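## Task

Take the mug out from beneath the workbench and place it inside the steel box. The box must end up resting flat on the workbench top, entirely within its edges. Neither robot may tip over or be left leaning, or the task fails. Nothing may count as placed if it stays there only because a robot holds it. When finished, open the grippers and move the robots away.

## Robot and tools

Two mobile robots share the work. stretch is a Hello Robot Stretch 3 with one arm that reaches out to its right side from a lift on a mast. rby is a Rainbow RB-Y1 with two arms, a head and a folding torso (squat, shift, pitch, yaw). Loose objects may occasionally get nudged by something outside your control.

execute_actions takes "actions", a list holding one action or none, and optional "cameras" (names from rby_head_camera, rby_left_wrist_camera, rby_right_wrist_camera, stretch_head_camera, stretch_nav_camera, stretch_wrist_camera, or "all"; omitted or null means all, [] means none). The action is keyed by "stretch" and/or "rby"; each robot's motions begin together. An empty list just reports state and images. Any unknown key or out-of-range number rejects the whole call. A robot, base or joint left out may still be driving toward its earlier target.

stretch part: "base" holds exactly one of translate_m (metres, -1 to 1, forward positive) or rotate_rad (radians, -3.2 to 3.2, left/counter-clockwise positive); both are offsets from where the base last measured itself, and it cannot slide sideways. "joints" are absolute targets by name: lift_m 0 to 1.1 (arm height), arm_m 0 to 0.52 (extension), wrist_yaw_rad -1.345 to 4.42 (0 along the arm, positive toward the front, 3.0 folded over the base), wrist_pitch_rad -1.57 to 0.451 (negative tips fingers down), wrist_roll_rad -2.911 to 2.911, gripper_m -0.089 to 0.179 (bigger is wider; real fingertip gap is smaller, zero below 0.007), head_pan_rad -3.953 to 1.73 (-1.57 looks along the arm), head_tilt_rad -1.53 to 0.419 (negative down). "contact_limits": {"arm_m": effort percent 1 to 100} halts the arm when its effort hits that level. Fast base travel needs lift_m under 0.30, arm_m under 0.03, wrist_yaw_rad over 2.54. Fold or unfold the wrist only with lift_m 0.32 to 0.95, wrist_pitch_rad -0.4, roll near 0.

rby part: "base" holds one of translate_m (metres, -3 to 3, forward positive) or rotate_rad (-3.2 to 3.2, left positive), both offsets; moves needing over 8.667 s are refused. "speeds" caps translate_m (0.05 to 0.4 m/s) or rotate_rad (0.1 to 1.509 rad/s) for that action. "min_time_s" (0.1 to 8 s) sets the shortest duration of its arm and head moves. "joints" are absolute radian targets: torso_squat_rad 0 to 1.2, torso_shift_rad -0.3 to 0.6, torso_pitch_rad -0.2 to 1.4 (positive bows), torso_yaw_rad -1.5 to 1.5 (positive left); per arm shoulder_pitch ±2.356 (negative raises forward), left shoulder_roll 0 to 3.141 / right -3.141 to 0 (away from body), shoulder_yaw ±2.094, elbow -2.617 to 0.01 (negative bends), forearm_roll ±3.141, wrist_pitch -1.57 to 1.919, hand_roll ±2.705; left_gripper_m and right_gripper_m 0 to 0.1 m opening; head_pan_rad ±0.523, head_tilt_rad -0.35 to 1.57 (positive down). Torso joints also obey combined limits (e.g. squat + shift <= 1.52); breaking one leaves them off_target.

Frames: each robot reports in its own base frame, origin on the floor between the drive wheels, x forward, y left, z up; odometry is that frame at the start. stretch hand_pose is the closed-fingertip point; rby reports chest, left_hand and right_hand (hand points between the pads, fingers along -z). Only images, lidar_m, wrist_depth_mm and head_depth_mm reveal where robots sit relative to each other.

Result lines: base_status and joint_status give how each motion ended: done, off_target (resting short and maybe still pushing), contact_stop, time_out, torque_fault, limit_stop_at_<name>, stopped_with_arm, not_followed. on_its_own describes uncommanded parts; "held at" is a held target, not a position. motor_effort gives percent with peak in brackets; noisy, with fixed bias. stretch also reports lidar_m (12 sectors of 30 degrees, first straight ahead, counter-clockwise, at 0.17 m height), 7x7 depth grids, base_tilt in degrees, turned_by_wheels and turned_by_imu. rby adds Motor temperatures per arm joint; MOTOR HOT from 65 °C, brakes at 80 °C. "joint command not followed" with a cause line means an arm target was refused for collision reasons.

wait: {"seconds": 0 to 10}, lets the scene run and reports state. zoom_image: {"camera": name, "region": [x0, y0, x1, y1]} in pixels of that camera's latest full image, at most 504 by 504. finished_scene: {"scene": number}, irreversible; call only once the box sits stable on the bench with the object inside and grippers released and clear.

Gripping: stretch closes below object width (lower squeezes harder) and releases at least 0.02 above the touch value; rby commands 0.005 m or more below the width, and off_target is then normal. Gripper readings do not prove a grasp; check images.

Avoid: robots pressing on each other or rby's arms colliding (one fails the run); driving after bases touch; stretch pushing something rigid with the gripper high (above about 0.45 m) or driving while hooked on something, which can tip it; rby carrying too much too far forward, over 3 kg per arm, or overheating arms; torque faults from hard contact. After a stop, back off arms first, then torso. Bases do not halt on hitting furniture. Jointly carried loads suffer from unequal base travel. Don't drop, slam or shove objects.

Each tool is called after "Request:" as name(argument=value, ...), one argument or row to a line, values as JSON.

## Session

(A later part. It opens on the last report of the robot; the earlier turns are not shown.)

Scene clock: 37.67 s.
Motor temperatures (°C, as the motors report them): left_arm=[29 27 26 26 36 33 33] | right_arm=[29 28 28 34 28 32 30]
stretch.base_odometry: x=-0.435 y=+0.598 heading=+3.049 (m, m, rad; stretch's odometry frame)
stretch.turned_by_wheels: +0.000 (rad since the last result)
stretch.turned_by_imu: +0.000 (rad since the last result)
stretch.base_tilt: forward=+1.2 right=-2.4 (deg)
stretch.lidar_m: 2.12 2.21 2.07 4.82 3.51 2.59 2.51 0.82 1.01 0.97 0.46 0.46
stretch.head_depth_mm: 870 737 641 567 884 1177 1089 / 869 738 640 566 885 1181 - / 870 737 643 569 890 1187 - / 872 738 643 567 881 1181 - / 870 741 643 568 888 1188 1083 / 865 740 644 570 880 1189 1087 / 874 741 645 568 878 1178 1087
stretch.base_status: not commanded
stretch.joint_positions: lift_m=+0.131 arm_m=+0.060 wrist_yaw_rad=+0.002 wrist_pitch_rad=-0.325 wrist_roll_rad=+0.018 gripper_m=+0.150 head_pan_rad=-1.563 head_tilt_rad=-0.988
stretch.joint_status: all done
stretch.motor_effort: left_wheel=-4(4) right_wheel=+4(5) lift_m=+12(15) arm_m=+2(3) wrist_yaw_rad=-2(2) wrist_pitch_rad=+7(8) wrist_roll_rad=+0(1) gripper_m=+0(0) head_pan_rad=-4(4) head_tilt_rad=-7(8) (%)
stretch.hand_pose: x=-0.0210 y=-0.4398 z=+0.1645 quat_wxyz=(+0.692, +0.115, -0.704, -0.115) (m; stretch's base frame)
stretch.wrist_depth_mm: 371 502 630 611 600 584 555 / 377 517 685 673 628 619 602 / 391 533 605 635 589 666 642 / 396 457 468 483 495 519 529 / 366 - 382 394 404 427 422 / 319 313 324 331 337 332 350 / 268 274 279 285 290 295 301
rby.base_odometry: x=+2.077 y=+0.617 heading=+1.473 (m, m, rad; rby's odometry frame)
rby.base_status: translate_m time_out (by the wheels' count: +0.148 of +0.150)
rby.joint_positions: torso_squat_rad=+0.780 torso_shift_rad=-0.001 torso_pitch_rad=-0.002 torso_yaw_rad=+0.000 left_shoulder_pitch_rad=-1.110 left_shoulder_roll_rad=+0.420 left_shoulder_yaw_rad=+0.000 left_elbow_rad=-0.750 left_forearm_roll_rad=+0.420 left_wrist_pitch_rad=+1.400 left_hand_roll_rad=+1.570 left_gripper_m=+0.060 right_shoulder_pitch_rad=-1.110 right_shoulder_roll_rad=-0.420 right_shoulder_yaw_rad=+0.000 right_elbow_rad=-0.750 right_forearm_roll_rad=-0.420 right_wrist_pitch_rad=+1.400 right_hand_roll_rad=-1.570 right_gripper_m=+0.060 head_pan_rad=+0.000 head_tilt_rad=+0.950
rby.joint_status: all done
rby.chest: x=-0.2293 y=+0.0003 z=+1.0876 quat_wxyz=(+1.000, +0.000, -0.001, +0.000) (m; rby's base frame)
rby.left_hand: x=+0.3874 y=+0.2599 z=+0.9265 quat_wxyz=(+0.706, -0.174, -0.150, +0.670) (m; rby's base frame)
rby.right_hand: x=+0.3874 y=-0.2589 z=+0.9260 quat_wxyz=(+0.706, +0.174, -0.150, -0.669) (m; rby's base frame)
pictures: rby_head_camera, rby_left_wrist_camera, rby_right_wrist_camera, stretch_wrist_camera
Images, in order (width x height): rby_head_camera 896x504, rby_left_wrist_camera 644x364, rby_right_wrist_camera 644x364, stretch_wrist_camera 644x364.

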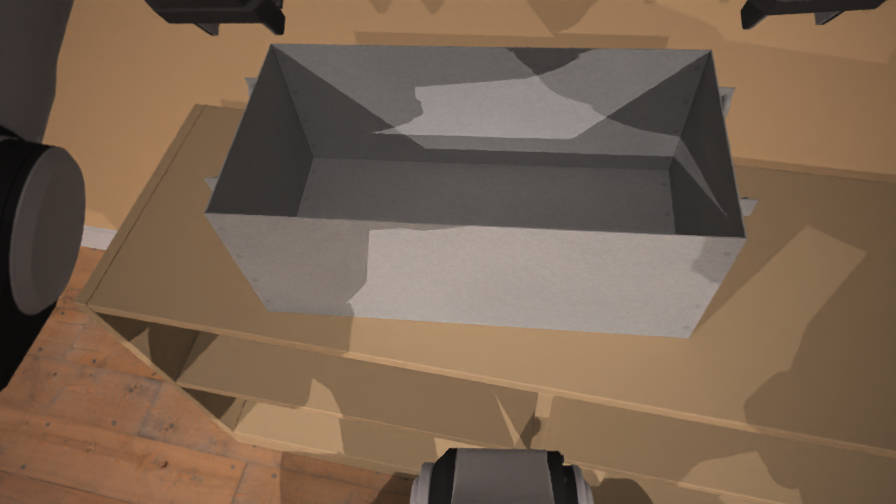

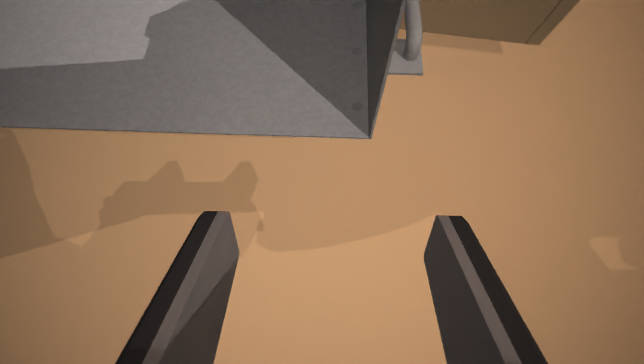

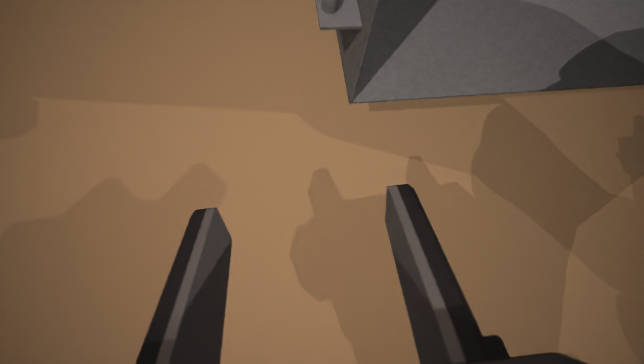

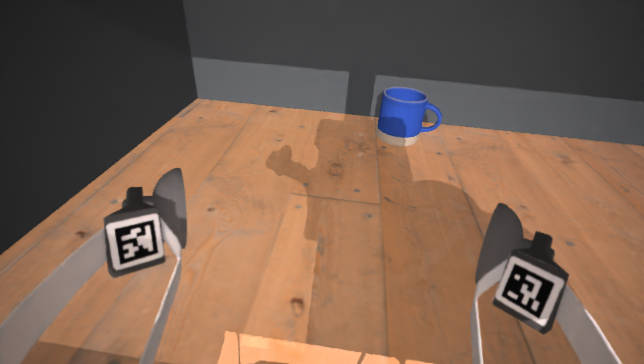

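Request:
execute_actions(
  actions=[
    {"stretch":{"base":{"translate_m":-0.1},"joints":{"lift_m":0.11,"arm_m":0.3,"gripper_m":0.17}},"rby":{"base":{"translate_m":-0.02},"joints":{"torso_pitch_rad":0.1,"torso_yaw_rad":0.035,"left_gripper_m":0.08,"right_gripper_m":0.08,"head_tilt_rad":0.85}}},
  ],
  cameras=["stretch_wrist_camera","rby_head_camera","rby_left_wrist_camera","rby_right_wrist_camera"],
)

Scene clock: 44.73 s.
Motor temperatures (°C, as the motors report them): left_arm=[29 27 26 26 36 33 33] | right_arm=[29 28 28 34 28 32 30]
stretch.base_odometry: x=-0.336 y=+0.589 heading=+3.049 (m, m, rad; stretch's odometry frame)
stretch.turned_by_wheels: +0.000 (rad since the last result)
stretch.turned_by_imu: -0.001 (rad since the last result)
stretch.base_tilt: forward=+1.1 right=-2.4 (deg)
stretch.lidar_m: 2.23 2.30 2.11 4.83 3.39 2.48 2.41 0.73 1.00 0.98 0.60 0.54
stretch.head_depth_mm: 863 739 640 567 877 1184 1089 / 869 740 641 567 877 1182 - / 870 739 640 568 879 1193 - / 871 738 643 569 878 1181 - / 872 740 643 568 872 1193 1093 / 871 742 645 569 877 1187 1086 / 874 741 644 569 881 1190 1088
stretch.base_status: done
stretch.joint_positions: lift_m=+0.111 arm_m=+0.300 wrist_yaw_rad=+0.001 wrist_pitch_rad=-0.324 wrist_roll_rad=+0.018 gripper_m=+0.170 head_pan_rad=-1.563 head_tilt_rad=-0.988
stretch.joint_status: all done
stretch.motor_effort: left_wheel=-4(10) right_wheel=+5(7) lift_m=+12(7) arm_m=+2(3) wrist_yaw_rad=-1(1) wrist_pitch_rad=+7(7) wrist_roll_rad=+0(0) gripper_m=+0(77) head_pan_rad=-4(4) head_tilt_rad=-9(8) (%)
stretch.hand_pose: x=-0.0213 y=-0.6799 z=+0.1447 quat_wxyz=(+0.692, +0.114, -0.704, -0.115) (m; stretch's base frame)
stretch.wrist_depth_mm: 424 410 396 383 374 363 352 / 454 450 431 420 405 397 379 / 479 494 474 445 445 428 413 / 413 437 431 375 456 457 445 / 348 343 355 361 374 381 395 / 280 293 298 307 312 313 332 / 250 255 260 263 268 270 272
rby.base_odometry: x=+2.075 y=+0.597 heading=+1.474 (m, m, rad; rby's odometry frame)
rby.base_status: done
rby.joint_positions: torso_squat_rad=+0.780 torso_shift_rad=-0.001 torso_pitch_rad=+0.100 torso_yaw_rad=+0.035 left_shoulder_pitch_rad=-1.110 left_shoulder_roll_rad=+0.420 left_shoulder_yaw_rad=+0.000 left_elbow_rad=-0.750 left_forearm_roll_rad=+0.420 left_wrist_pitch_rad=+1.400 left_hand_roll_rad=+1.570 left_gripper_m=+0.080 right_shoulder_pitch_rad=-1.110 right_shoulder_roll_rad=-0.420 right_shoulder_yaw_rad=+0.000 right_elbow_rad=-0.750 right_forearm_roll_rad=-0.420 right_wrist_pitch_rad=+1.400 right_hand_roll_rad=-1.570 right_gripper_m=+0.080 head_pan_rad=+0.000 head_tilt_rad=+0.850
rby.joint_status: all done
rby.chest: x=-0.1977 y=+0.0003 z=+1.0860 quat_wxyz=(+0.999, +0.001, +0.050, +0.017) (m; rby's base frame)
rby.left_hand: x=+0.3901 y=+0.2810 z=+0.8637 quat_wxyz=(+0.702, -0.136, -0.118, +0.689) (m; rby's base frame)
rby.right_hand: x=+0.4079 y=-0.2374 z=+0.8615 quat_wxyz=(+0.724, +0.143, -0.110, -0.665) (m; rby's base frame)
pictures: rby_head_camera, rby_left_wrist_camera, rby_right_wrist_camera, stretch_wrist_camera
Images, in order (width x height): rby_head_camera 896x504, rby_left_wrist_camera 644x364, rby_right_wrist_camera 644x364, stretch_wrist_camera 644x364.

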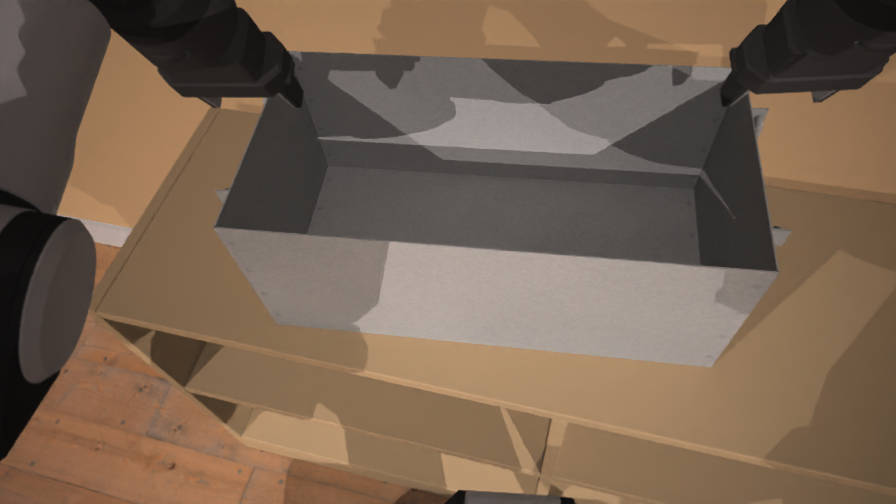

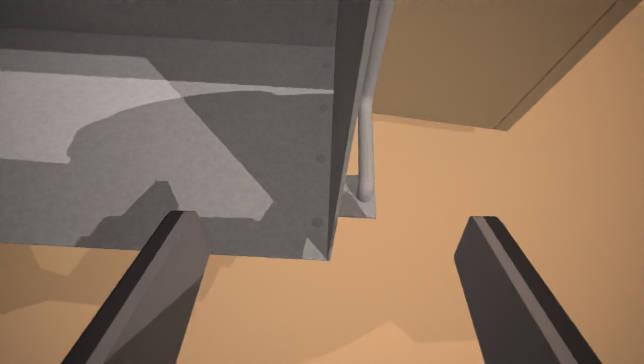

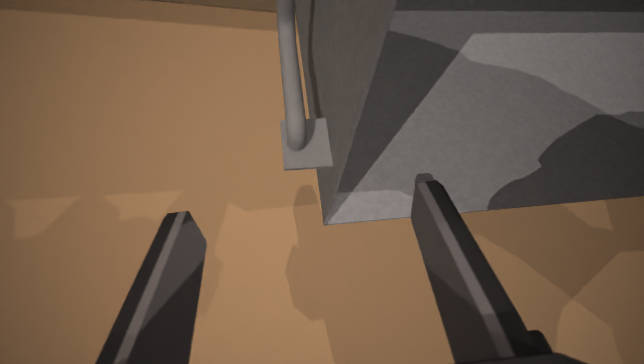

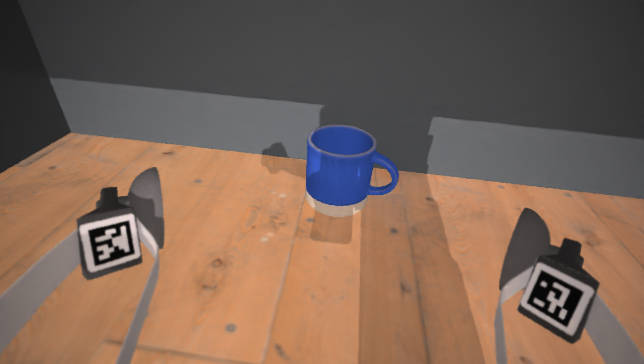

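Request:
execute_actions(
  actions=[
    {"stretch":{"base":{"rotate_rad":-0.3},"joints":{"lift_m":0.09,"head_tilt_rad":-1.2}},"rby":{"base":{"translate_m":-0.09}}},
  ],
  cameras=["rby_head_camera","rby_left_wrist_camera","rby_right_wrist_camera"],
)

Request:
execute_actions(
  actions=[
    {"stretch":{"base":{"translate_m":0.25}},"rby":{"joints":{"torso_squat_rad":0.86}}},
  ],
)

Scene clock: 50.60 s.
Motor temperatures (°C, as the motors report them): left_arm=[29 27 26 26 36 33 33] | right_arm=[30 28 28 34 28 32 30]
stretch.base_odometry: x=-0.336 y=+0.589 heading=+2.749 (m, m, rad; stretch's odometry frame)
stretch.turned_by_wheels: -0.300 (rad since the last result)
stretch.turned_by_imu: -0.298 (rad since the last result)
stretch.base_tilt: forward=+0.9 right=-2.4 (deg)
stretch.lidar_m: 0.62 2.23 2.05 2.05 4.84 2.83 2.41 0.72 0.81 0.97 0.88 0.54
stretch.head_depth_mm: 642 591 577 1297 1234 1164 1104 / 645 591 566 1264 1249 - 1082 / 643 591 557 914 1267 - - / 641 592 550 901 1254 - 1086 / 643 593 549 886 1230 1165 1100 / 644 593 548 868 1230 1165 1099 / 643 593 550 550 1212 1173 1097
stretch.base_status: done
stretch.joint_positions: lift_m=+0.091 arm_m=+0.300 wrist_yaw_rad=+0.001 wrist_pitch_rad=-0.324 wrist_roll_rad=+0.018 gripper_m=+0.170 head_pan_rad=-1.563 head_tilt_rad=-1.185
stretch.joint_status: all done
stretch.motor_effort: left_wheel=+4(10) right_wheel=-4(13) lift_m=+12(9) arm_m=+2(2) wrist_yaw_rad=-1(0) wrist_pitch_rad=+7(7) wrist_roll_rad=+0(1) gripper_m=+0(0) head_pan_rad=-4(4) head_tilt_rad=-10(33) (%)
stretch.hand_pose: x=-0.0214 y=-0.6799 z=+0.1247 quat_wxyz=(+0.692, +0.114, -0.704, -0.115) (m; stretch's base frame)
stretch.wrist_depth_mm: 366 379 398 416 440 457 472 / 398 412 435 451 475 508 493 / 410 375 466 493 515 543 519 / 366 366 396 412 428 438 451 / 322 314 327 334 341 350 360 / 258 267 276 282 286 291 306 / 231 234 237 242 247 250 250
rby.base_odometry: x=+2.066 y=+0.508 heading=+1.473 (m, m, rad; rby's odometry frame)
rby.base_status: done
rby.joint_positions: torso_squat_rad=+0.780 torso_shift_rad=-0.001 torso_pitch_rad=+0.100 torso_yaw_rad=+0.035 left_shoulder_pitch_rad=-1.110 left_shoulder_roll_rad=+0.420 left_shoulder_yaw_rad=+0.000 left_elbow_rad=-0.750 left_forearm_roll_rad=+0.420 left_wrist_pitch_rad=+1.400 left_hand_roll_rad=+1.570 left_gripper_m=+0.080 right_shoulder_pitch_rad=-1.110 right_shoulder_roll_rad=-0.420 right_shoulder_yaw_rad=+0.000 right_elbow_rad=-0.750 right_forearm_roll_rad=-0.420 right_wrist_pitch_rad=+1.400 right_hand_roll_rad=-1.570 right_gripper_m=+0.080 head_pan_rad=+0.000 head_tilt_rad=+0.850
rby.joint_status: not commanded
rby.chest: x=-0.1978 y=+0.0003 z=+1.0860 quat_wxyz=(+0.999, +0.001, +0.050, +0.017) (m; rby's base frame)
rby.left_hand: x=+0.3900 y=+0.2810 z=+0.8638 quat_wxyz=(+0.702, -0.137, -0.118, +0.689) (m; rby's base frame)
rby.right_hand: x=+0.4078 y=-0.2374 z=+0.8616 quat_wxyz=(+0.724, +0.143, -0.110, -0.665) (m; rby's base frame)
pictures: rby_head_camera, rby_left_wrist_camera, rby_right_wrist_camera
Images, in order (width x height): rby_head_camera 896x504, rby_left_wrist_camera 644x364, rby_right_wrist_camera 644x364.

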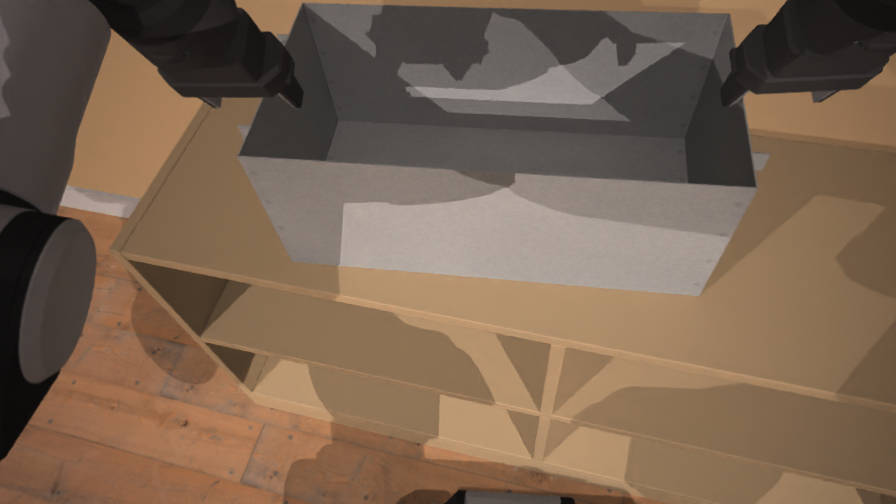

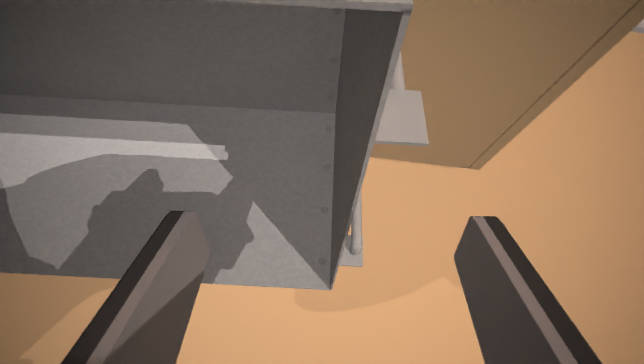

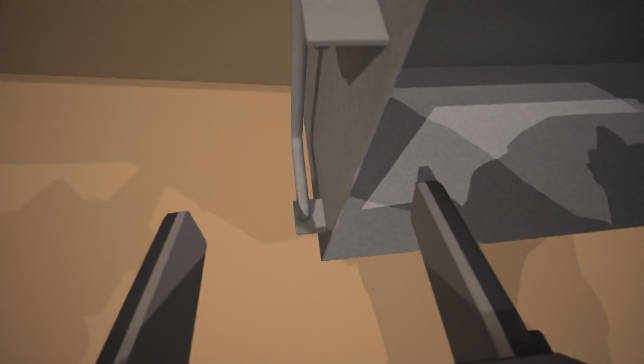

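Scene clock: 54.20 s.
Motor temperatures (°C, as the motors report them): left_arm=[29 27 26 26 36 33 33] | right_arm=[30 28 28 34 28 32 30]
stretch.base_odometry: x=-0.567 y=+0.685 heading=+2.750 (m, m, rad; stretch's odometry frame)
stretch.turned_by_wheels: +0.000 (rad since the last result)
stretch.turned_by_imu: -0.001 (rad since the last result)
stretch.base_tilt: forward=+1.0 right=-2.3 (deg)
stretch.lidar_m: 0.49 1.98 2.10 2.00 4.89 3.13 2.65 0.93 1.06 0.90 0.39 0.31
stretch.head_depth_mm: 644 592 547 901 1245 1166 1099 / 643 594 549 886 1245 - 1084 / 642 593 549 553 1253 - - / 644 593 548 527 1232 - 1090 / 642 592 548 520 1205 1163 1095 / 644 592 550 515 1130 1168 1108 / 644 591 549 512 912 1170 1101
stretch.base_status: done
stretch.joint_positions: lift_m=+0.091 arm_m=+0.300 wrist_yaw_rad=+0.001 wrist_pitch_rad=-0.324 wrist_roll_rad=+0.018 gripper_m=+0.170 head_pan_rad=-1.563 head_tilt_rad=-1.185
stretch.joint_status: not commanded
stretch.motor_effort: left_wheel=+3(9) right_wheel=-5(7) lift_m=+12(12) arm_m=+2(2) wrist_yaw_rad=-1(1) wrist_pitch_rad=+7(7) wrist_roll_rad=+0(0) gripper_m=+2(1) head_pan_rad=-4(4) head_tilt_rad=-11(9) (%)
stretch.hand_pose: x=-0.0214 y=-0.6799 z=+0.1247 quat_wxyz=(+0.692, +0.114, -0.704, -0.115) (m; stretch's base frame)
stretch.wrist_depth_mm: 311 320 337 352 371 386 405 / 335 349 365 380 404 430 452 / 361 382 399 384 445 475 504 / 375 398 403 328 418 437 449 / 323 320 327 333 343 349 363 / 258 268 275 280 286 289 304 / 229 235 238 244 246 249 250
rby.base_odometry: x=+2.066 y=+0.508 heading=+1.473 (m, m, rad; rby's odometry frame)
rby.base_status: not commanded
rby.joint_positions: torso_squat_rad=+0.860 torso_shift_rad=-0.001 torso_pitch_rad=+0.100 torso_yaw_rad=+0.035 left_shoulder_pitch_rad=-1.110 left_shoulder_roll_rad=+0.420 left_shoulder_yaw_rad=+0.000 left_elbow_rad=-0.750 left_forearm_roll_rad=+0.420 left_wrist_pitch_rad=+1.400 left_hand_roll_rad=+1.570 left_gripper_m=+0.080 right_shoulder_pitch_rad=-1.110 right_shoulder_roll_rad=-0.420 right_shoulder_yaw_rad=+0.000 right_elbow_rad=-0.750 right_forearm_roll_rad=-0.420 right_wrist_pitch_rad=+1.400 right_hand_roll_rad=-1.570 right_gripper_m=+0.080 head_pan_rad=+0.000 head_tilt_rad=+0.850
rby.joint_status: all done
rby.chest: x=-0.1977 y=+0.0002 z=+1.0451 quat_wxyz=(+0.999, +0.001, +0.050, +0.017) (m; rby's base frame)
rby.left_hand: x=+0.3900 y=+0.2810 z=+0.8228 quat_wxyz=(+0.702, -0.137, -0.118, +0.690) (m; rby's base frame)
rby.right_hand: x=+0.4079 y=-0.2374 z=+0.8206 quat_wxyz=(+0.724, +0.143, -0.110, -0.665) (m; rby's base frame)
pictures: rby_head_camera, rby_left_wrist_camera, rby_right_wrist_camera, stretch_head_camera (sideways: a quarter turn clockwise sets it upright), stretch_nav_camera (sideways: a quarter turn counterclockwise sets it upright), stretch_wrist_camera
Images, in order (width x height): rby_head_camera 896x504, rby_left_wrist_camera 644x364, rby_right_wrist_camera 644x364, stretch_head_camera 896x504, stretch_nav_camera 672x504, stretch_wrist_camera 644x364.

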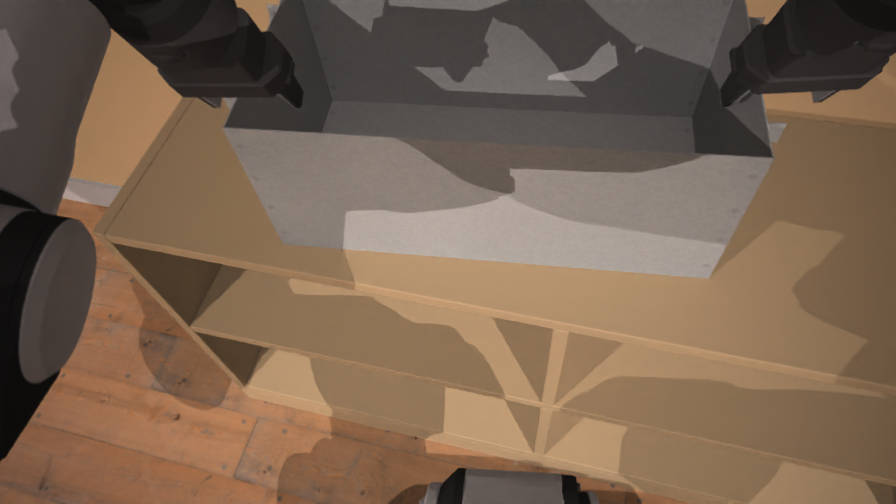

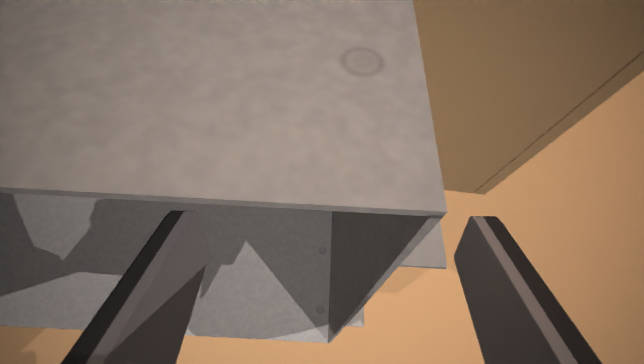

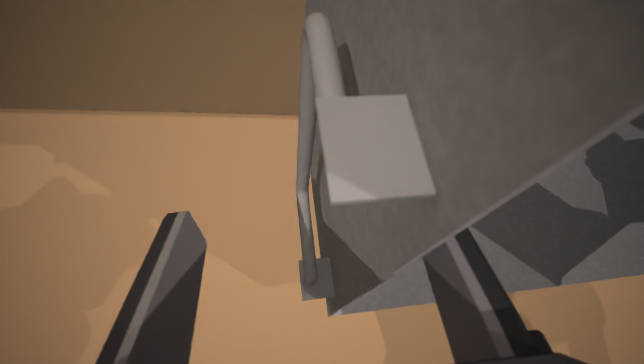

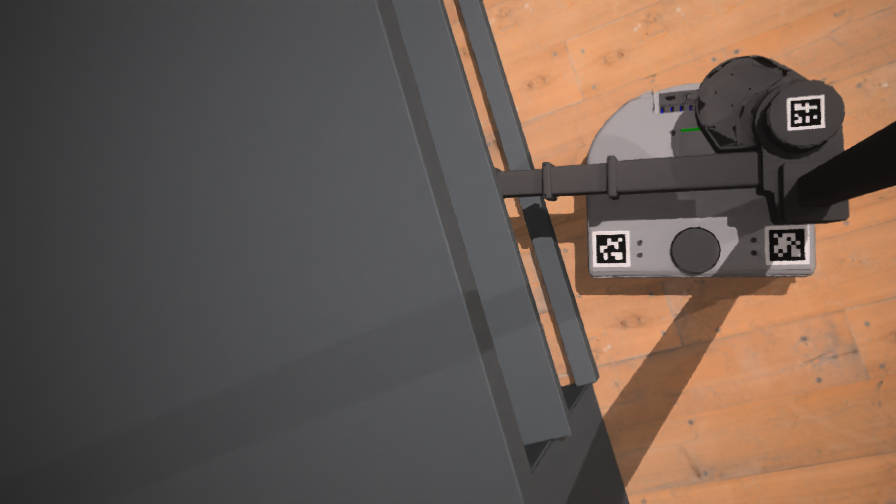

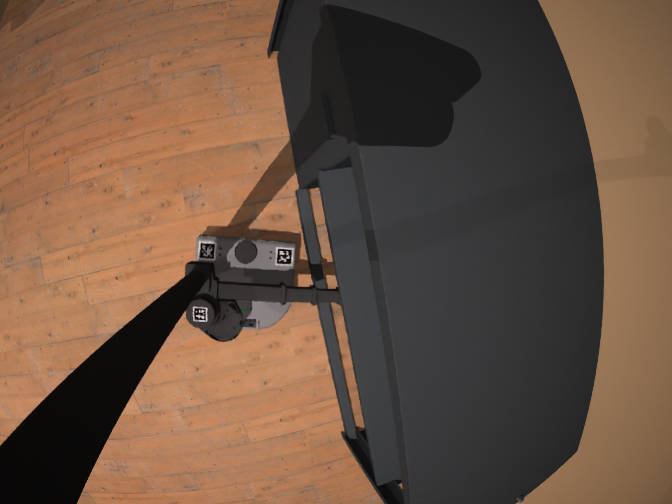

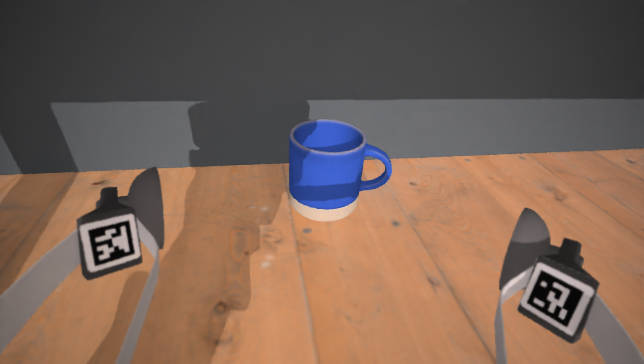

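Request:
execute_actions(
  actions=[
    {"stretch":{"base":{"translate_m":0.015},"joints":{"lift_m":0.03,"arm_m":0.44}},"rby":{"base":{"translate_m":0.025},"joints":{"left_shoulder_roll_rad":0.45,"left_forearm_roll_rad":0.45,"right_shoulder_roll_rad":-0.39,"right_forearm_roll_rad":-0.39,"left_shoulder_pitch_rad":-1.1,"right_shoulder_pitch_rad":-1.12}}},
  ],
  cameras=["stretch_wrist_camera","rby_left_wrist_camera","rby_right_wrist_camera"],
)

Scene clock: 57.77 s.
Motor temperatures (°C, as the motors report them): left_arm=[29 27 26 26 36 33 33] | right_arm=[30 28 28 34 28 32 30]
stretch.base_odometry: x=-0.581 y=+0.691 heading=+2.750 (m, m, rad; stretch's odometry frame)
stretch.turned_by_wheels: +0.000 (rad since the last result)
stretch.turned_by_imu: +0.000 (rad since the last result)
stretch.base_tilt: forward=+1.1 right=-2.6 (deg)
stretch.lidar_m: 0.48 1.97 2.12 2.02 4.90 3.14 2.67 0.95 1.06 0.90 0.36 0.30
stretch.head_depth_mm: 641 591 547 904 1238 1159 1103 / 642 593 549 872 1237 - 1092 / 643 593 548 544 1250 - - / 644 592 548 526 1231 - 1089 / 644 593 550 521 1212 1163 1109 / 642 592 549 510 1042 1174 1097 / 643 593 549 511 892 1164 1101
stretch.base_status: done
stretch.joint_positions: lift_m=+0.031 arm_m=+0.440 wrist_yaw_rad=+0.001 wrist_pitch_rad=-0.324 wrist_roll_rad=+0.018 gripper_m=+0.170 head_pan_rad=-1.563 head_tilt_rad=-1.185
stretch.joint_status: all done
stretch.motor_effort: left_wheel=+4(10) right_wheel=-5(8) lift_m=+12(16) arm_m=+2(4) wrist_yaw_rad=+0(0) wrist_pitch_rad=+7(7) wrist_roll_rad=+0(1) gripper_m=+0(1) head_pan_rad=-4(4) head_tilt_rad=-10(10) (%)
stretch.hand_pose: x=-0.0214 y=-0.8199 z=+0.0648 quat_wxyz=(+0.692, +0.114, -0.704, -0.115) (m; stretch's base frame)
stretch.wrist_depth_mm: 196 204 212 223 232 243 256 / 212 220 231 243 253 270 282 / 231 240 251 221 277 300 322 / 252 259 276 171 207 319 333 / 237 234 241 168 233 258 267 / 191 198 203 193 210 213 226 / 170 173 175 179 182 185 185
rby.base_odometry: x=+2.069 y=+0.532 heading=+1.474 (m, m, rad; rby's odometry frame)
rby.base_status: done
rby.joint_positions: torso_squat_rad=+0.860 torso_shift_rad=-0.001 torso_pitch_rad=+0.100 torso_yaw_rad=+0.035 left_shoulder_pitch_rad=-1.100 left_shoulder_roll_rad=+0.450 left_shoulder_yaw_rad=+0.000 left_elbow_rad=-0.750 left_forearm_roll_rad=+0.450 left_wrist_pitch_rad=+1.400 left_hand_roll_rad=+1.570 left_gripper_m=+0.080 right_shoulder_pitch_rad=-1.120 right_shoulder_roll_rad=-0.390 right_shoulder_yaw_rad=+0.000 right_elbow_rad=-0.750 right_forearm_roll_rad=-0.390 right_wrist_pitch_rad=+1.400 right_hand_roll_rad=-1.570 right_gripper_m=+0.080 head_pan_rad=+0.000 head_tilt_rad=+0.850
rby.joint_status: all done
rby.chest: x=-0.1976 y=+0.0002 z=+1.0451 quat_wxyz=(+0.999, +0.001, +0.050, +0.017) (m; rby's base frame)
rby.left_hand: x=+0.3880 y=+0.2950 z=+0.8237 quat_wxyz=(+0.693, -0.140, -0.114, +0.698) (m; rby's base frame)
rby.right_hand: x=+0.4088 y=-0.2232 z=+0.8200 quat_wxyz=(+0.732, +0.140, -0.114, -0.656) (m; rby's base frame)
pictures: rby_left_wrist_camera, rby_right_wrist_camera, stretch_wrist_camera
Images, in order (width x height): rby_left_wrist_camera 644x364, rby_right_wrist_camera 644x364, stretch_wrist_camera 644x364.

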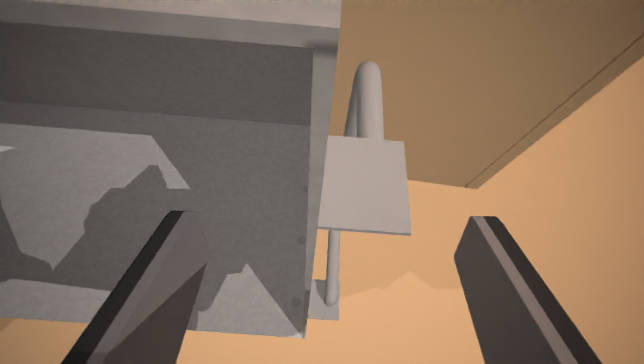

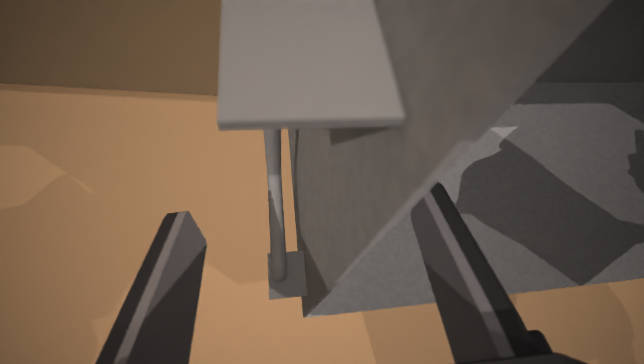

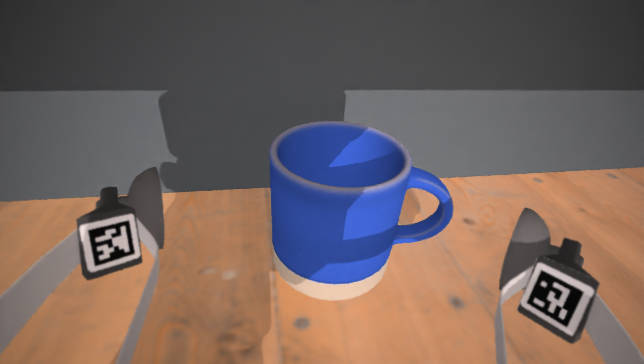

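Request:
execute_actions(
  actions=[
    {"stretch":{"base":{"translate_m":0.065},"joints":{"wrist_yaw_rad":-0.3,"arm_m":0.41,"gripper_m":0.179}},"rby":{"joints":{"torso_squat_rad":0.925,"left_gripper_m":0.05,"right_gripper_m":0.05}}},
  ],
  cameras=["stretch_wrist_camera","stretch_head_camera","rby_left_wrist_camera","rby_right_wrist_camera","rby_head_camera"],
)

Scene clock: 62.37 s.
Motor temperatures (°C, as the motors report them): left_arm=[29 27 26 26 36 33 33] | right_arm=[30 28 28 34 28 32 30]
stretch.base_odometry: x=-0.641 y=+0.715 heading=+2.750 (m, m, rad; stretch's odometry frame)
stretch.turned_by_wheels: +0.000 (rad since the last result)
stretch.turned_by_imu: -0.001 (rad since the last result)
stretch.base_tilt: forward=+1.2 right=-2.5 (deg)
stretch.lidar_m: 0.44 1.91 2.12 2.01 4.93 3.22 2.73 1.01 1.03 0.88 0.25 0.26
stretch.head_depth_mm: 642 590 547 885 1244 1171 1095 / 645 594 548 551 1244 - 1090 / 642 592 548 527 1243 - - / 644 593 549 519 1207 - 1090 / 641 591 547 512 1198 1167 1096 / 644 592 549 510 956 1165 1105 / 645 591 549 511 824 1168 1104
stretch.base_status: done
stretch.joint_positions: lift_m=+0.031 arm_m=+0.410 wrist_yaw_rad=-0.298 wrist_pitch_rad=-0.324 wrist_roll_rad=+0.018 gripper_m=+0.179 head_pan_rad=-1.563 head_tilt_rad=-1.185
stretch.joint_status: all done
stretch.motor_effort: left_wheel=+4(10) right_wheel=-4(7) lift_m=+12(12) arm_m=-3(3) wrist_yaw_rad=-1(3) wrist_pitch_rad=+7(7) wrist_roll_rad=+0(0) gripper_m=+1(47) head_pan_rad=-4(4) head_tilt_rad=-10(10) (%)
stretch.hand_pose: x=-0.0906 y=-0.7801 z=+0.0648 quat_wxyz=(+0.667, +0.008, -0.713, -0.217) (m; stretch's base frame)
stretch.wrist_depth_mm: 198 214 240 271 315 370 450 / 210 230 260 298 348 420 528 / 224 248 273 244 374 424 455 / 242 266 282 199 311 323 333 / 239 233 233 226 253 259 269 / 190 198 204 207 213 214 229 / 171 173 176 179 182 185 183
rby.base_odometry: x=+2.069 y=+0.532 heading=+1.474 (m, m, rad; rby's odometry frame)
rby.base_status: not commanded
rby.joint_positions: torso_squat_rad=+0.917 torso_shift_rad=-0.003 torso_pitch_rad=+0.095 torso_yaw_rad=+0.035 left_shoulder_pitch_rad=-1.100 left_shoulder_roll_rad=+0.450 left_shoulder_yaw_rad=+0.000 left_elbow_rad=-0.750 left_forearm_roll_rad=+0.450 left_wrist_pitch_rad=+1.400 left_hand_roll_rad=+1.570 left_gripper_m=+0.050 right_shoulder_pitch_rad=-1.126 right_shoulder_roll_rad=-0.392 right_shoulder_yaw_rad=-0.001 right_elbow_rad=-0.753 right_forearm_roll_rad=-0.390 right_wrist_pitch_rad=+1.400 right_hand_roll_rad=-1.570 right_gripper_m=+0.050 head_pan_rad=+0.000 head_tilt_rad=+0.850
rby.joint_status: torso_squat_rad contact_stop (moved +0.057 of +0.065); the others done
rby.chest: x=-0.2001 y=+0.0004 z=+1.0144 quat_wxyz=(+0.999, +0.001, +0.047, +0.017) (m; rby's base frame)
rby.left_hand: x=+0.3867 y=+0.2950 z=+0.7960 quat_wxyz=(+0.693, -0.142, -0.116, +0.697) (m; rby's base frame)
rby.right_hand: x=+0.4102 y=-0.2230 z=+0.7977 quat_wxyz=(+0.732, +0.145, -0.119, -0.655) (m; rby's base frame)
pictures: rby_head_camera, rby_left_wrist_camera, rby_right_wrist_camera, stretch_head_camera (sideways: a quarter turn clockwise sets it upright), stretch_wrist_camera
Images, in order (width x height): rby_head_camera 896x504, rby_left_wrist_camera 644x364, rby_right_wrist_camera 644x364, stretch_head_camera 896x504, stretch_wrist_camera 644x364.

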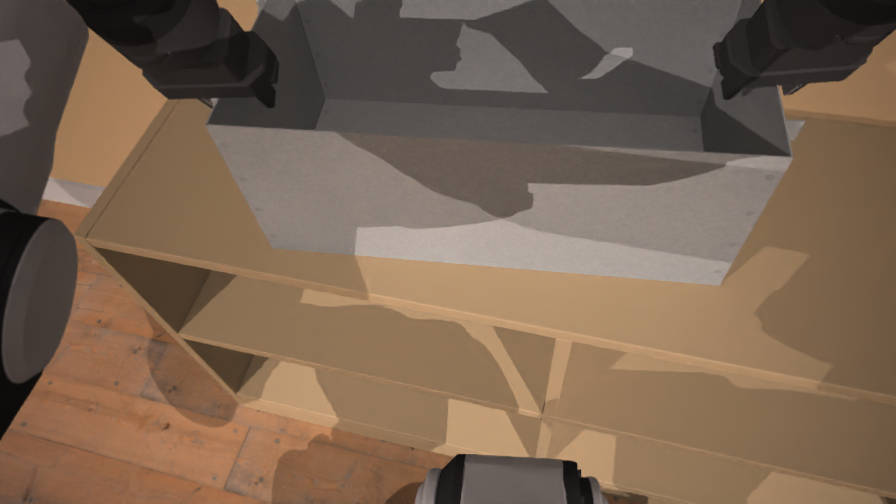

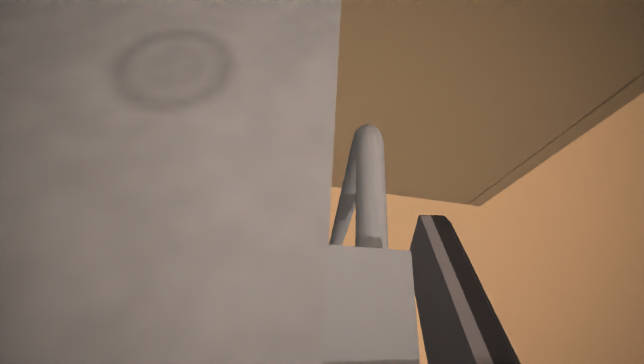

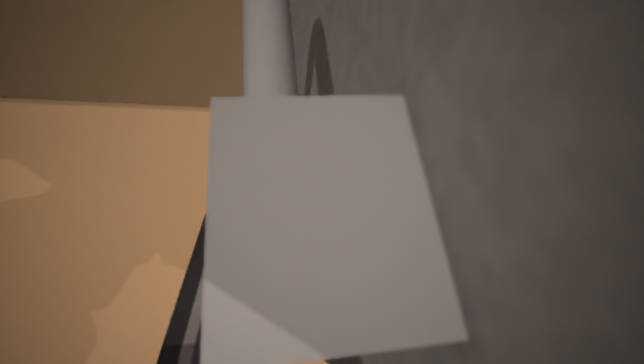

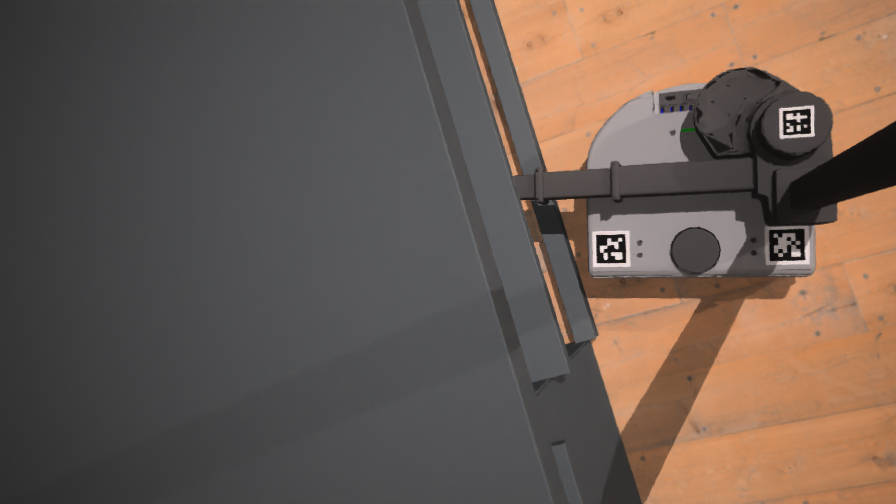

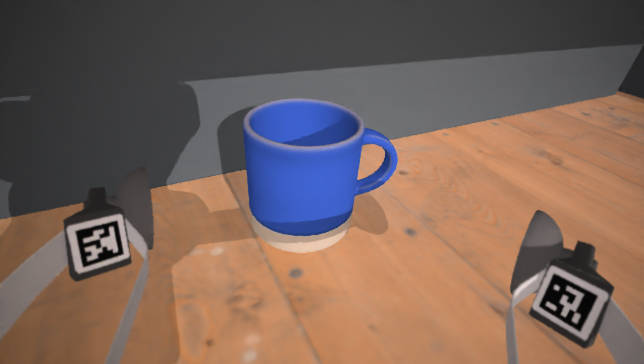

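Request:
execute_actions(
  actions=[
    {"stretch":{"joints":{"arm_m":0.505}},"rby":{"joints":{"torso_squat_rad":0.89,"torso_pitch_rad":0.1,"torso_shift_rad":0,"torso_yaw_rad":0.035,"right_shoulder_pitch_rad":-1.13}}},
  ],
  cameras=["stretch_wrist_camera","rby_left_wrist_camera","rby_right_wrist_camera"],
)

Scene clock: 65.67 s.
Motor temperatures (°C, as the motors report them): left_arm=[29 27 26 26 36 33 33] | right_arm=[29 28 28 34 28 32 30]
stretch.base_odometry: x=-0.641 y=+0.715 heading=+2.750 (m, m, rad; stretch's odometry frame)
stretch.turned_by_wheels: +0.000 (rad since the last result)
stretch.turned_by_imu: +0.000 (rad since the last result)
stretch.base_tilt: forward=+1.1 right=-2.4 (deg)
stretch.lidar_m: 0.44 1.91 2.11 2.00 4.94 3.22 2.73 1.01 1.03 0.88 0.26 0.26
stretch.head_depth_mm: 641 591 547 888 1240 1165 1095 / 641 590 549 551 1246 - 1097 / 642 592 548 526 1234 - - / 645 592 547 519 1216 - 1090 / 645 592 549 510 1186 1166 1106 / 643 593 549 511 951 1162 1102 / 643 593 549 511 819 1162 1104
stretch.base_status: not commanded
stretch.joint_positions: lift_m=+0.031 arm_m=+0.505 wrist_yaw_rad=-0.299 wrist_pitch_rad=-0.324 wrist_roll_rad=+0.018 gripper_m=+0.179 head_pan_rad=-1.563 head_tilt_rad=-1.185
stretch.joint_status: all done
stretch.motor_effort: left_wheel=+3(4) right_wheel=-4(5) lift_m=+12(12) arm_m=+2(2) wrist_yaw_rad=-1(0) wrist_pitch_rad=+7(7) wrist_roll_rad=+0(0) gripper_m=+1(1) head_pan_rad=-4(3) head_tilt_rad=-8(10) (%)
stretch.hand_pose: x=-0.0907 y=-0.8745 z=+0.0648 quat_wxyz=(+0.667, +0.007, -0.713, -0.217) (m; stretch's base frame)
stretch.wrist_depth_mm: 130 140 157 177 205 242 295 / 139 150 170 195 228 274 345 / 147 162 185 215 256 319 401 / 159 177 198 171 285 323 333 / - 203 211 186 160 258 268 / 187 197 196 110 170 215 229 / 169 173 170 121 173 185 182
rby.base_odometry: x=+2.069 y=+0.532 heading=+1.474 (m, m, rad; rby's odometry frame)
rby.base_status: not commanded
rby.joint_positions: torso_squat_rad=+0.890 torso_shift_rad=+0.000 torso_pitch_rad=+0.100 torso_yaw_rad=+0.035 left_shoulder_pitch_rad=-1.100 left_shoulder_roll_rad=+0.450 left_shoulder_yaw_rad=+0.000 left_elbow_rad=-0.750 left_forearm_roll_rad=+0.450 left_wrist_pitch_rad=+1.400 left_hand_roll_rad=+1.570 left_gripper_m=+0.050 right_shoulder_pitch_rad=-1.130 right_shoulder_roll_rad=-0.390 right_shoulder_yaw_rad=+0.000 right_elbow_rad=-0.750 right_forearm_roll_rad=-0.390 right_wrist_pitch_rad=+1.400 right_hand_roll_rad=-1.570 right_gripper_m=+0.050 head_pan_rad=+0.000 head_tilt_rad=+0.850
rby.joint_status: all done
rby.chest: x=-0.1970 y=+0.0003 z=+1.0290 quat_wxyz=(+0.999, +0.001, +0.050, +0.017) (m; rby's base frame)
rby.left_hand: x=+0.3886 y=+0.2950 z=+0.8075 quat_wxyz=(+0.693, -0.140, -0.114, +0.698) (m; rby's base frame)
rby.right_hand: x=+0.4124 y=-0.2211 z=+0.8098 quat_wxyz=(+0.733, +0.144, -0.117, -0.655) (m; rby's base frame)
pictures: rby_left_wrist_camera, rby_right_wrist_camera, stretch_wrist_camera
Images, in order (width x height): rby_left_wrist_camera 644x364, rby_right_wrist_camera 644x364, stretch_wrist_camera 644x364.

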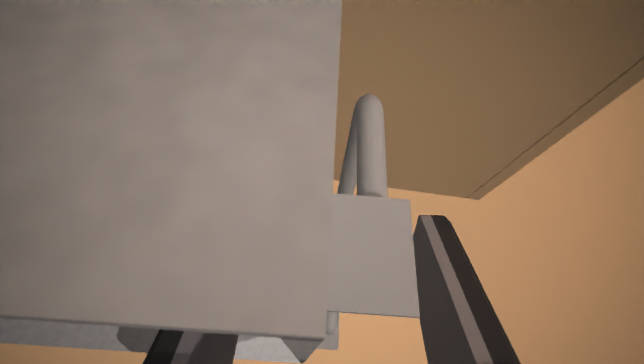

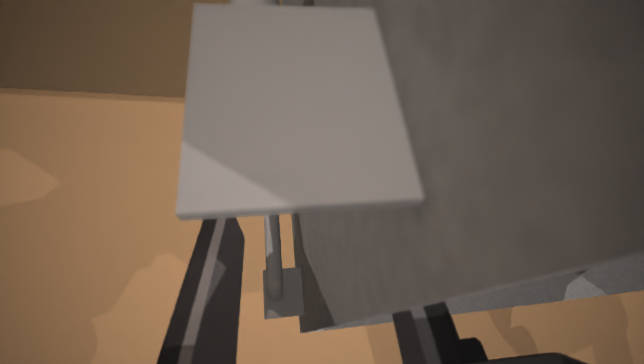

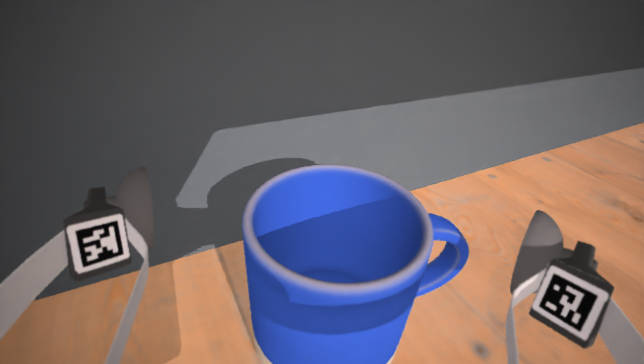

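Request:
execute_actions(
  actions=[
    {"stretch":{"joints":{"lift_m":0.0,"wrist_pitch_rad":-0.34,"arm_m":0.5}},"rby":{"joints":{"left_gripper_m":0.0,"right_gripper_m":0.0}}},
  ],
  cameras=["stretch_wrist_camera","rby_left_wrist_camera","rby_right_wrist_camera","rby_head_camera"],
)

Scene clock: 68.50 s.
Motor temperatures (°C, as the motors report them): left_arm=[29 27 26 26 36 33 33] | right_arm=[30 28 28 34 29 32 30]
stretch.base_odometry: x=-0.641 y=+0.715 heading=+2.750 (m, m, rad; stretch's odometry frame)
stretch.turned_by_wheels: +0.000 (rad since the last result)
stretch.turned_by_imu: +0.000 (rad since the last result)
stretch.base_tilt: forward=+1.1 right=-2.4 (deg)
stretch.lidar_m: 0.44 1.91 2.11 2.00 4.94 3.20 2.73 1.00 1.03 0.88 0.25 0.26
stretch.head_depth_mm: 642 590 549 884 1236 1166 1103 / 643 591 547 551 1234 - 1089 / 643 591 548 526 1235 - - / 643 594 546 520 1203 - 1090 / 644 593 547 509 1197 1167 1096 / 643 593 548 512 949 1167 1102 / 644 592 548 512 824 1162 1108
stretch.base_status: not commanded
stretch.joint_positions: lift_m=+0.001 arm_m=+0.500 wrist_yaw_rad=-0.299 wrist_pitch_rad=-0.353 wrist_roll_rad=+0.018 gripper_m=+0.179 head_pan_rad=-1.563 head_tilt_rad=-1.185
stretch.joint_status: all done
stretch.motor_effort: left_wheel=+3(3) right_wheel=-4(4) lift_m=+12(13) arm_m=-3(3) wrist_yaw_rad=-1(2) wrist_pitch_rad=+4(7) wrist_roll_rad=+0(0) gripper_m=+0(1) head_pan_rad=-4(4) head_tilt_rad=-9(10) (%)
stretch.hand_pose: x=-0.0898 y=-0.8671 z=+0.0280 quat_wxyz=(+0.664, +0.017, -0.713, -0.227) (m; stretch's base frame)
stretch.wrist_depth_mm: 134 144 161 183 210 250 305 / 143 155 175 194 235 285 361 / 153 167 181 157 147 306 336 / 165 184 196 96 112 239 255 / - 183 182 100 110 201 208 / 150 157 155 115 157 168 179 / 135 137 139 134 143 146 144
rby.base_odometry: x=+2.069 y=+0.532 heading=+1.474 (m, m, rad; rby's odometry frame)
rby.base_status: not commanded
rby.joint_positions: torso_squat_rad=+0.890 torso_shift_rad=+0.000 torso_pitch_rad=+0.100 torso_yaw_rad=+0.035 left_shoulder_pitch_rad=-1.102 left_shoulder_roll_rad=+0.445 left_shoulder_yaw_rad=+0.000 left_elbow_rad=-0.751 left_forearm_roll_rad=+0.452 left_wrist_pitch_rad=+1.400 left_hand_roll_rad=+1.570 left_gripper_m=+0.002 right_shoulder_pitch_rad=-1.131 right_shoulder_roll_rad=-0.386 right_shoulder_yaw_rad=+0.000 right_elbow_rad=-0.750 right_forearm_roll_rad=-0.391 right_wrist_pitch_rad=+1.400 right_hand_roll_rad=-1.570 right_gripper_m=+0.007 head_pan_rad=+0.000 head_tilt_rad=+0.850
rby.joint_status: right_gripper_m off_target (ended at +0.007, target +0.000); the others done
rby.chest: x=-0.1971 y=+0.0002 z=+1.0290 quat_wxyz=(+0.999, +0.001, +0.050, +0.017) (m; rby's base frame)
rby.left_hand: x=+0.3889 y=+0.2908 z=+0.8076 quat_wxyz=(+0.695, -0.142, -0.112, +0.696) (m; rby's base frame)
rby.right_hand: x=+0.4121 y=-0.2181 z=+0.8096 quat_wxyz=(+0.734, +0.145, -0.115, -0.653) (m; rby's base frame)
pictures: rby_head_camera, rby_left_wrist_camera, rby_right_wrist_camera, stretch_wrist_camera
Images, in order (width x height): rby_head_camera 896x504, rby_left_wrist_camera 644x364, rby_right_wrist_camera 644x364, stretch_wrist_camera 644x364.

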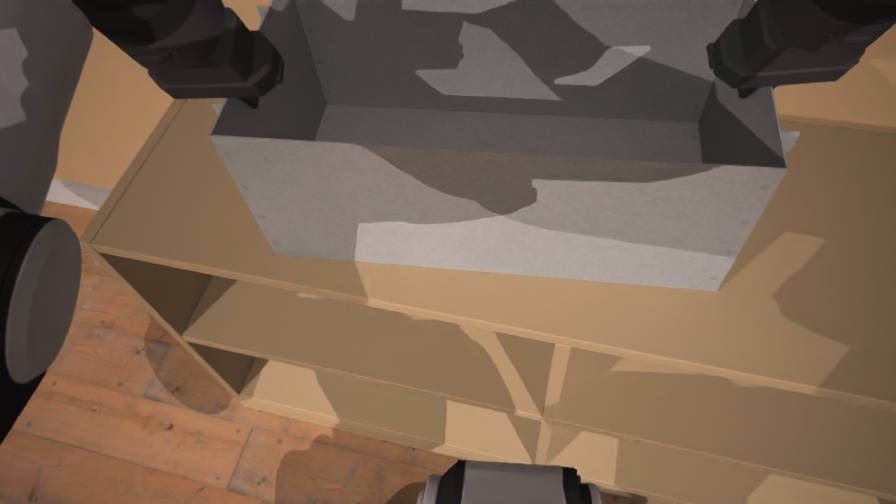

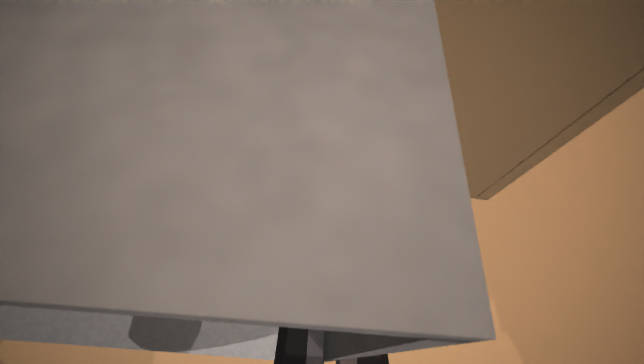

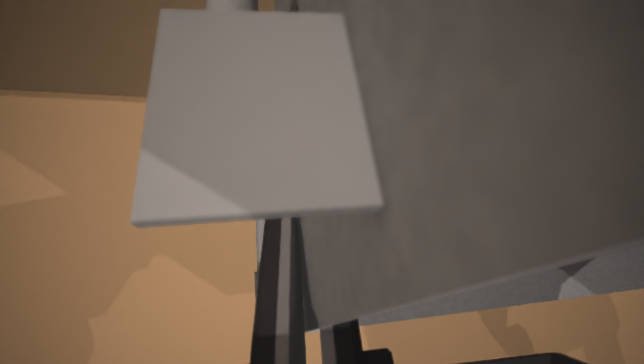

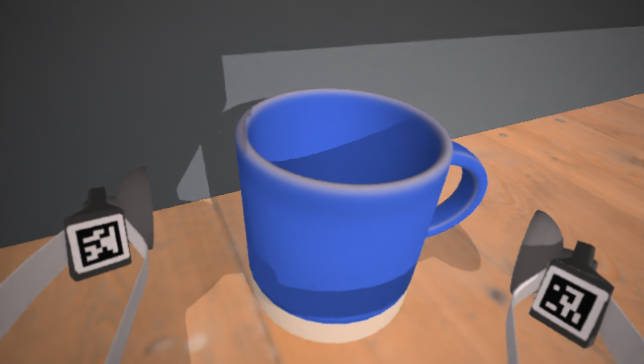

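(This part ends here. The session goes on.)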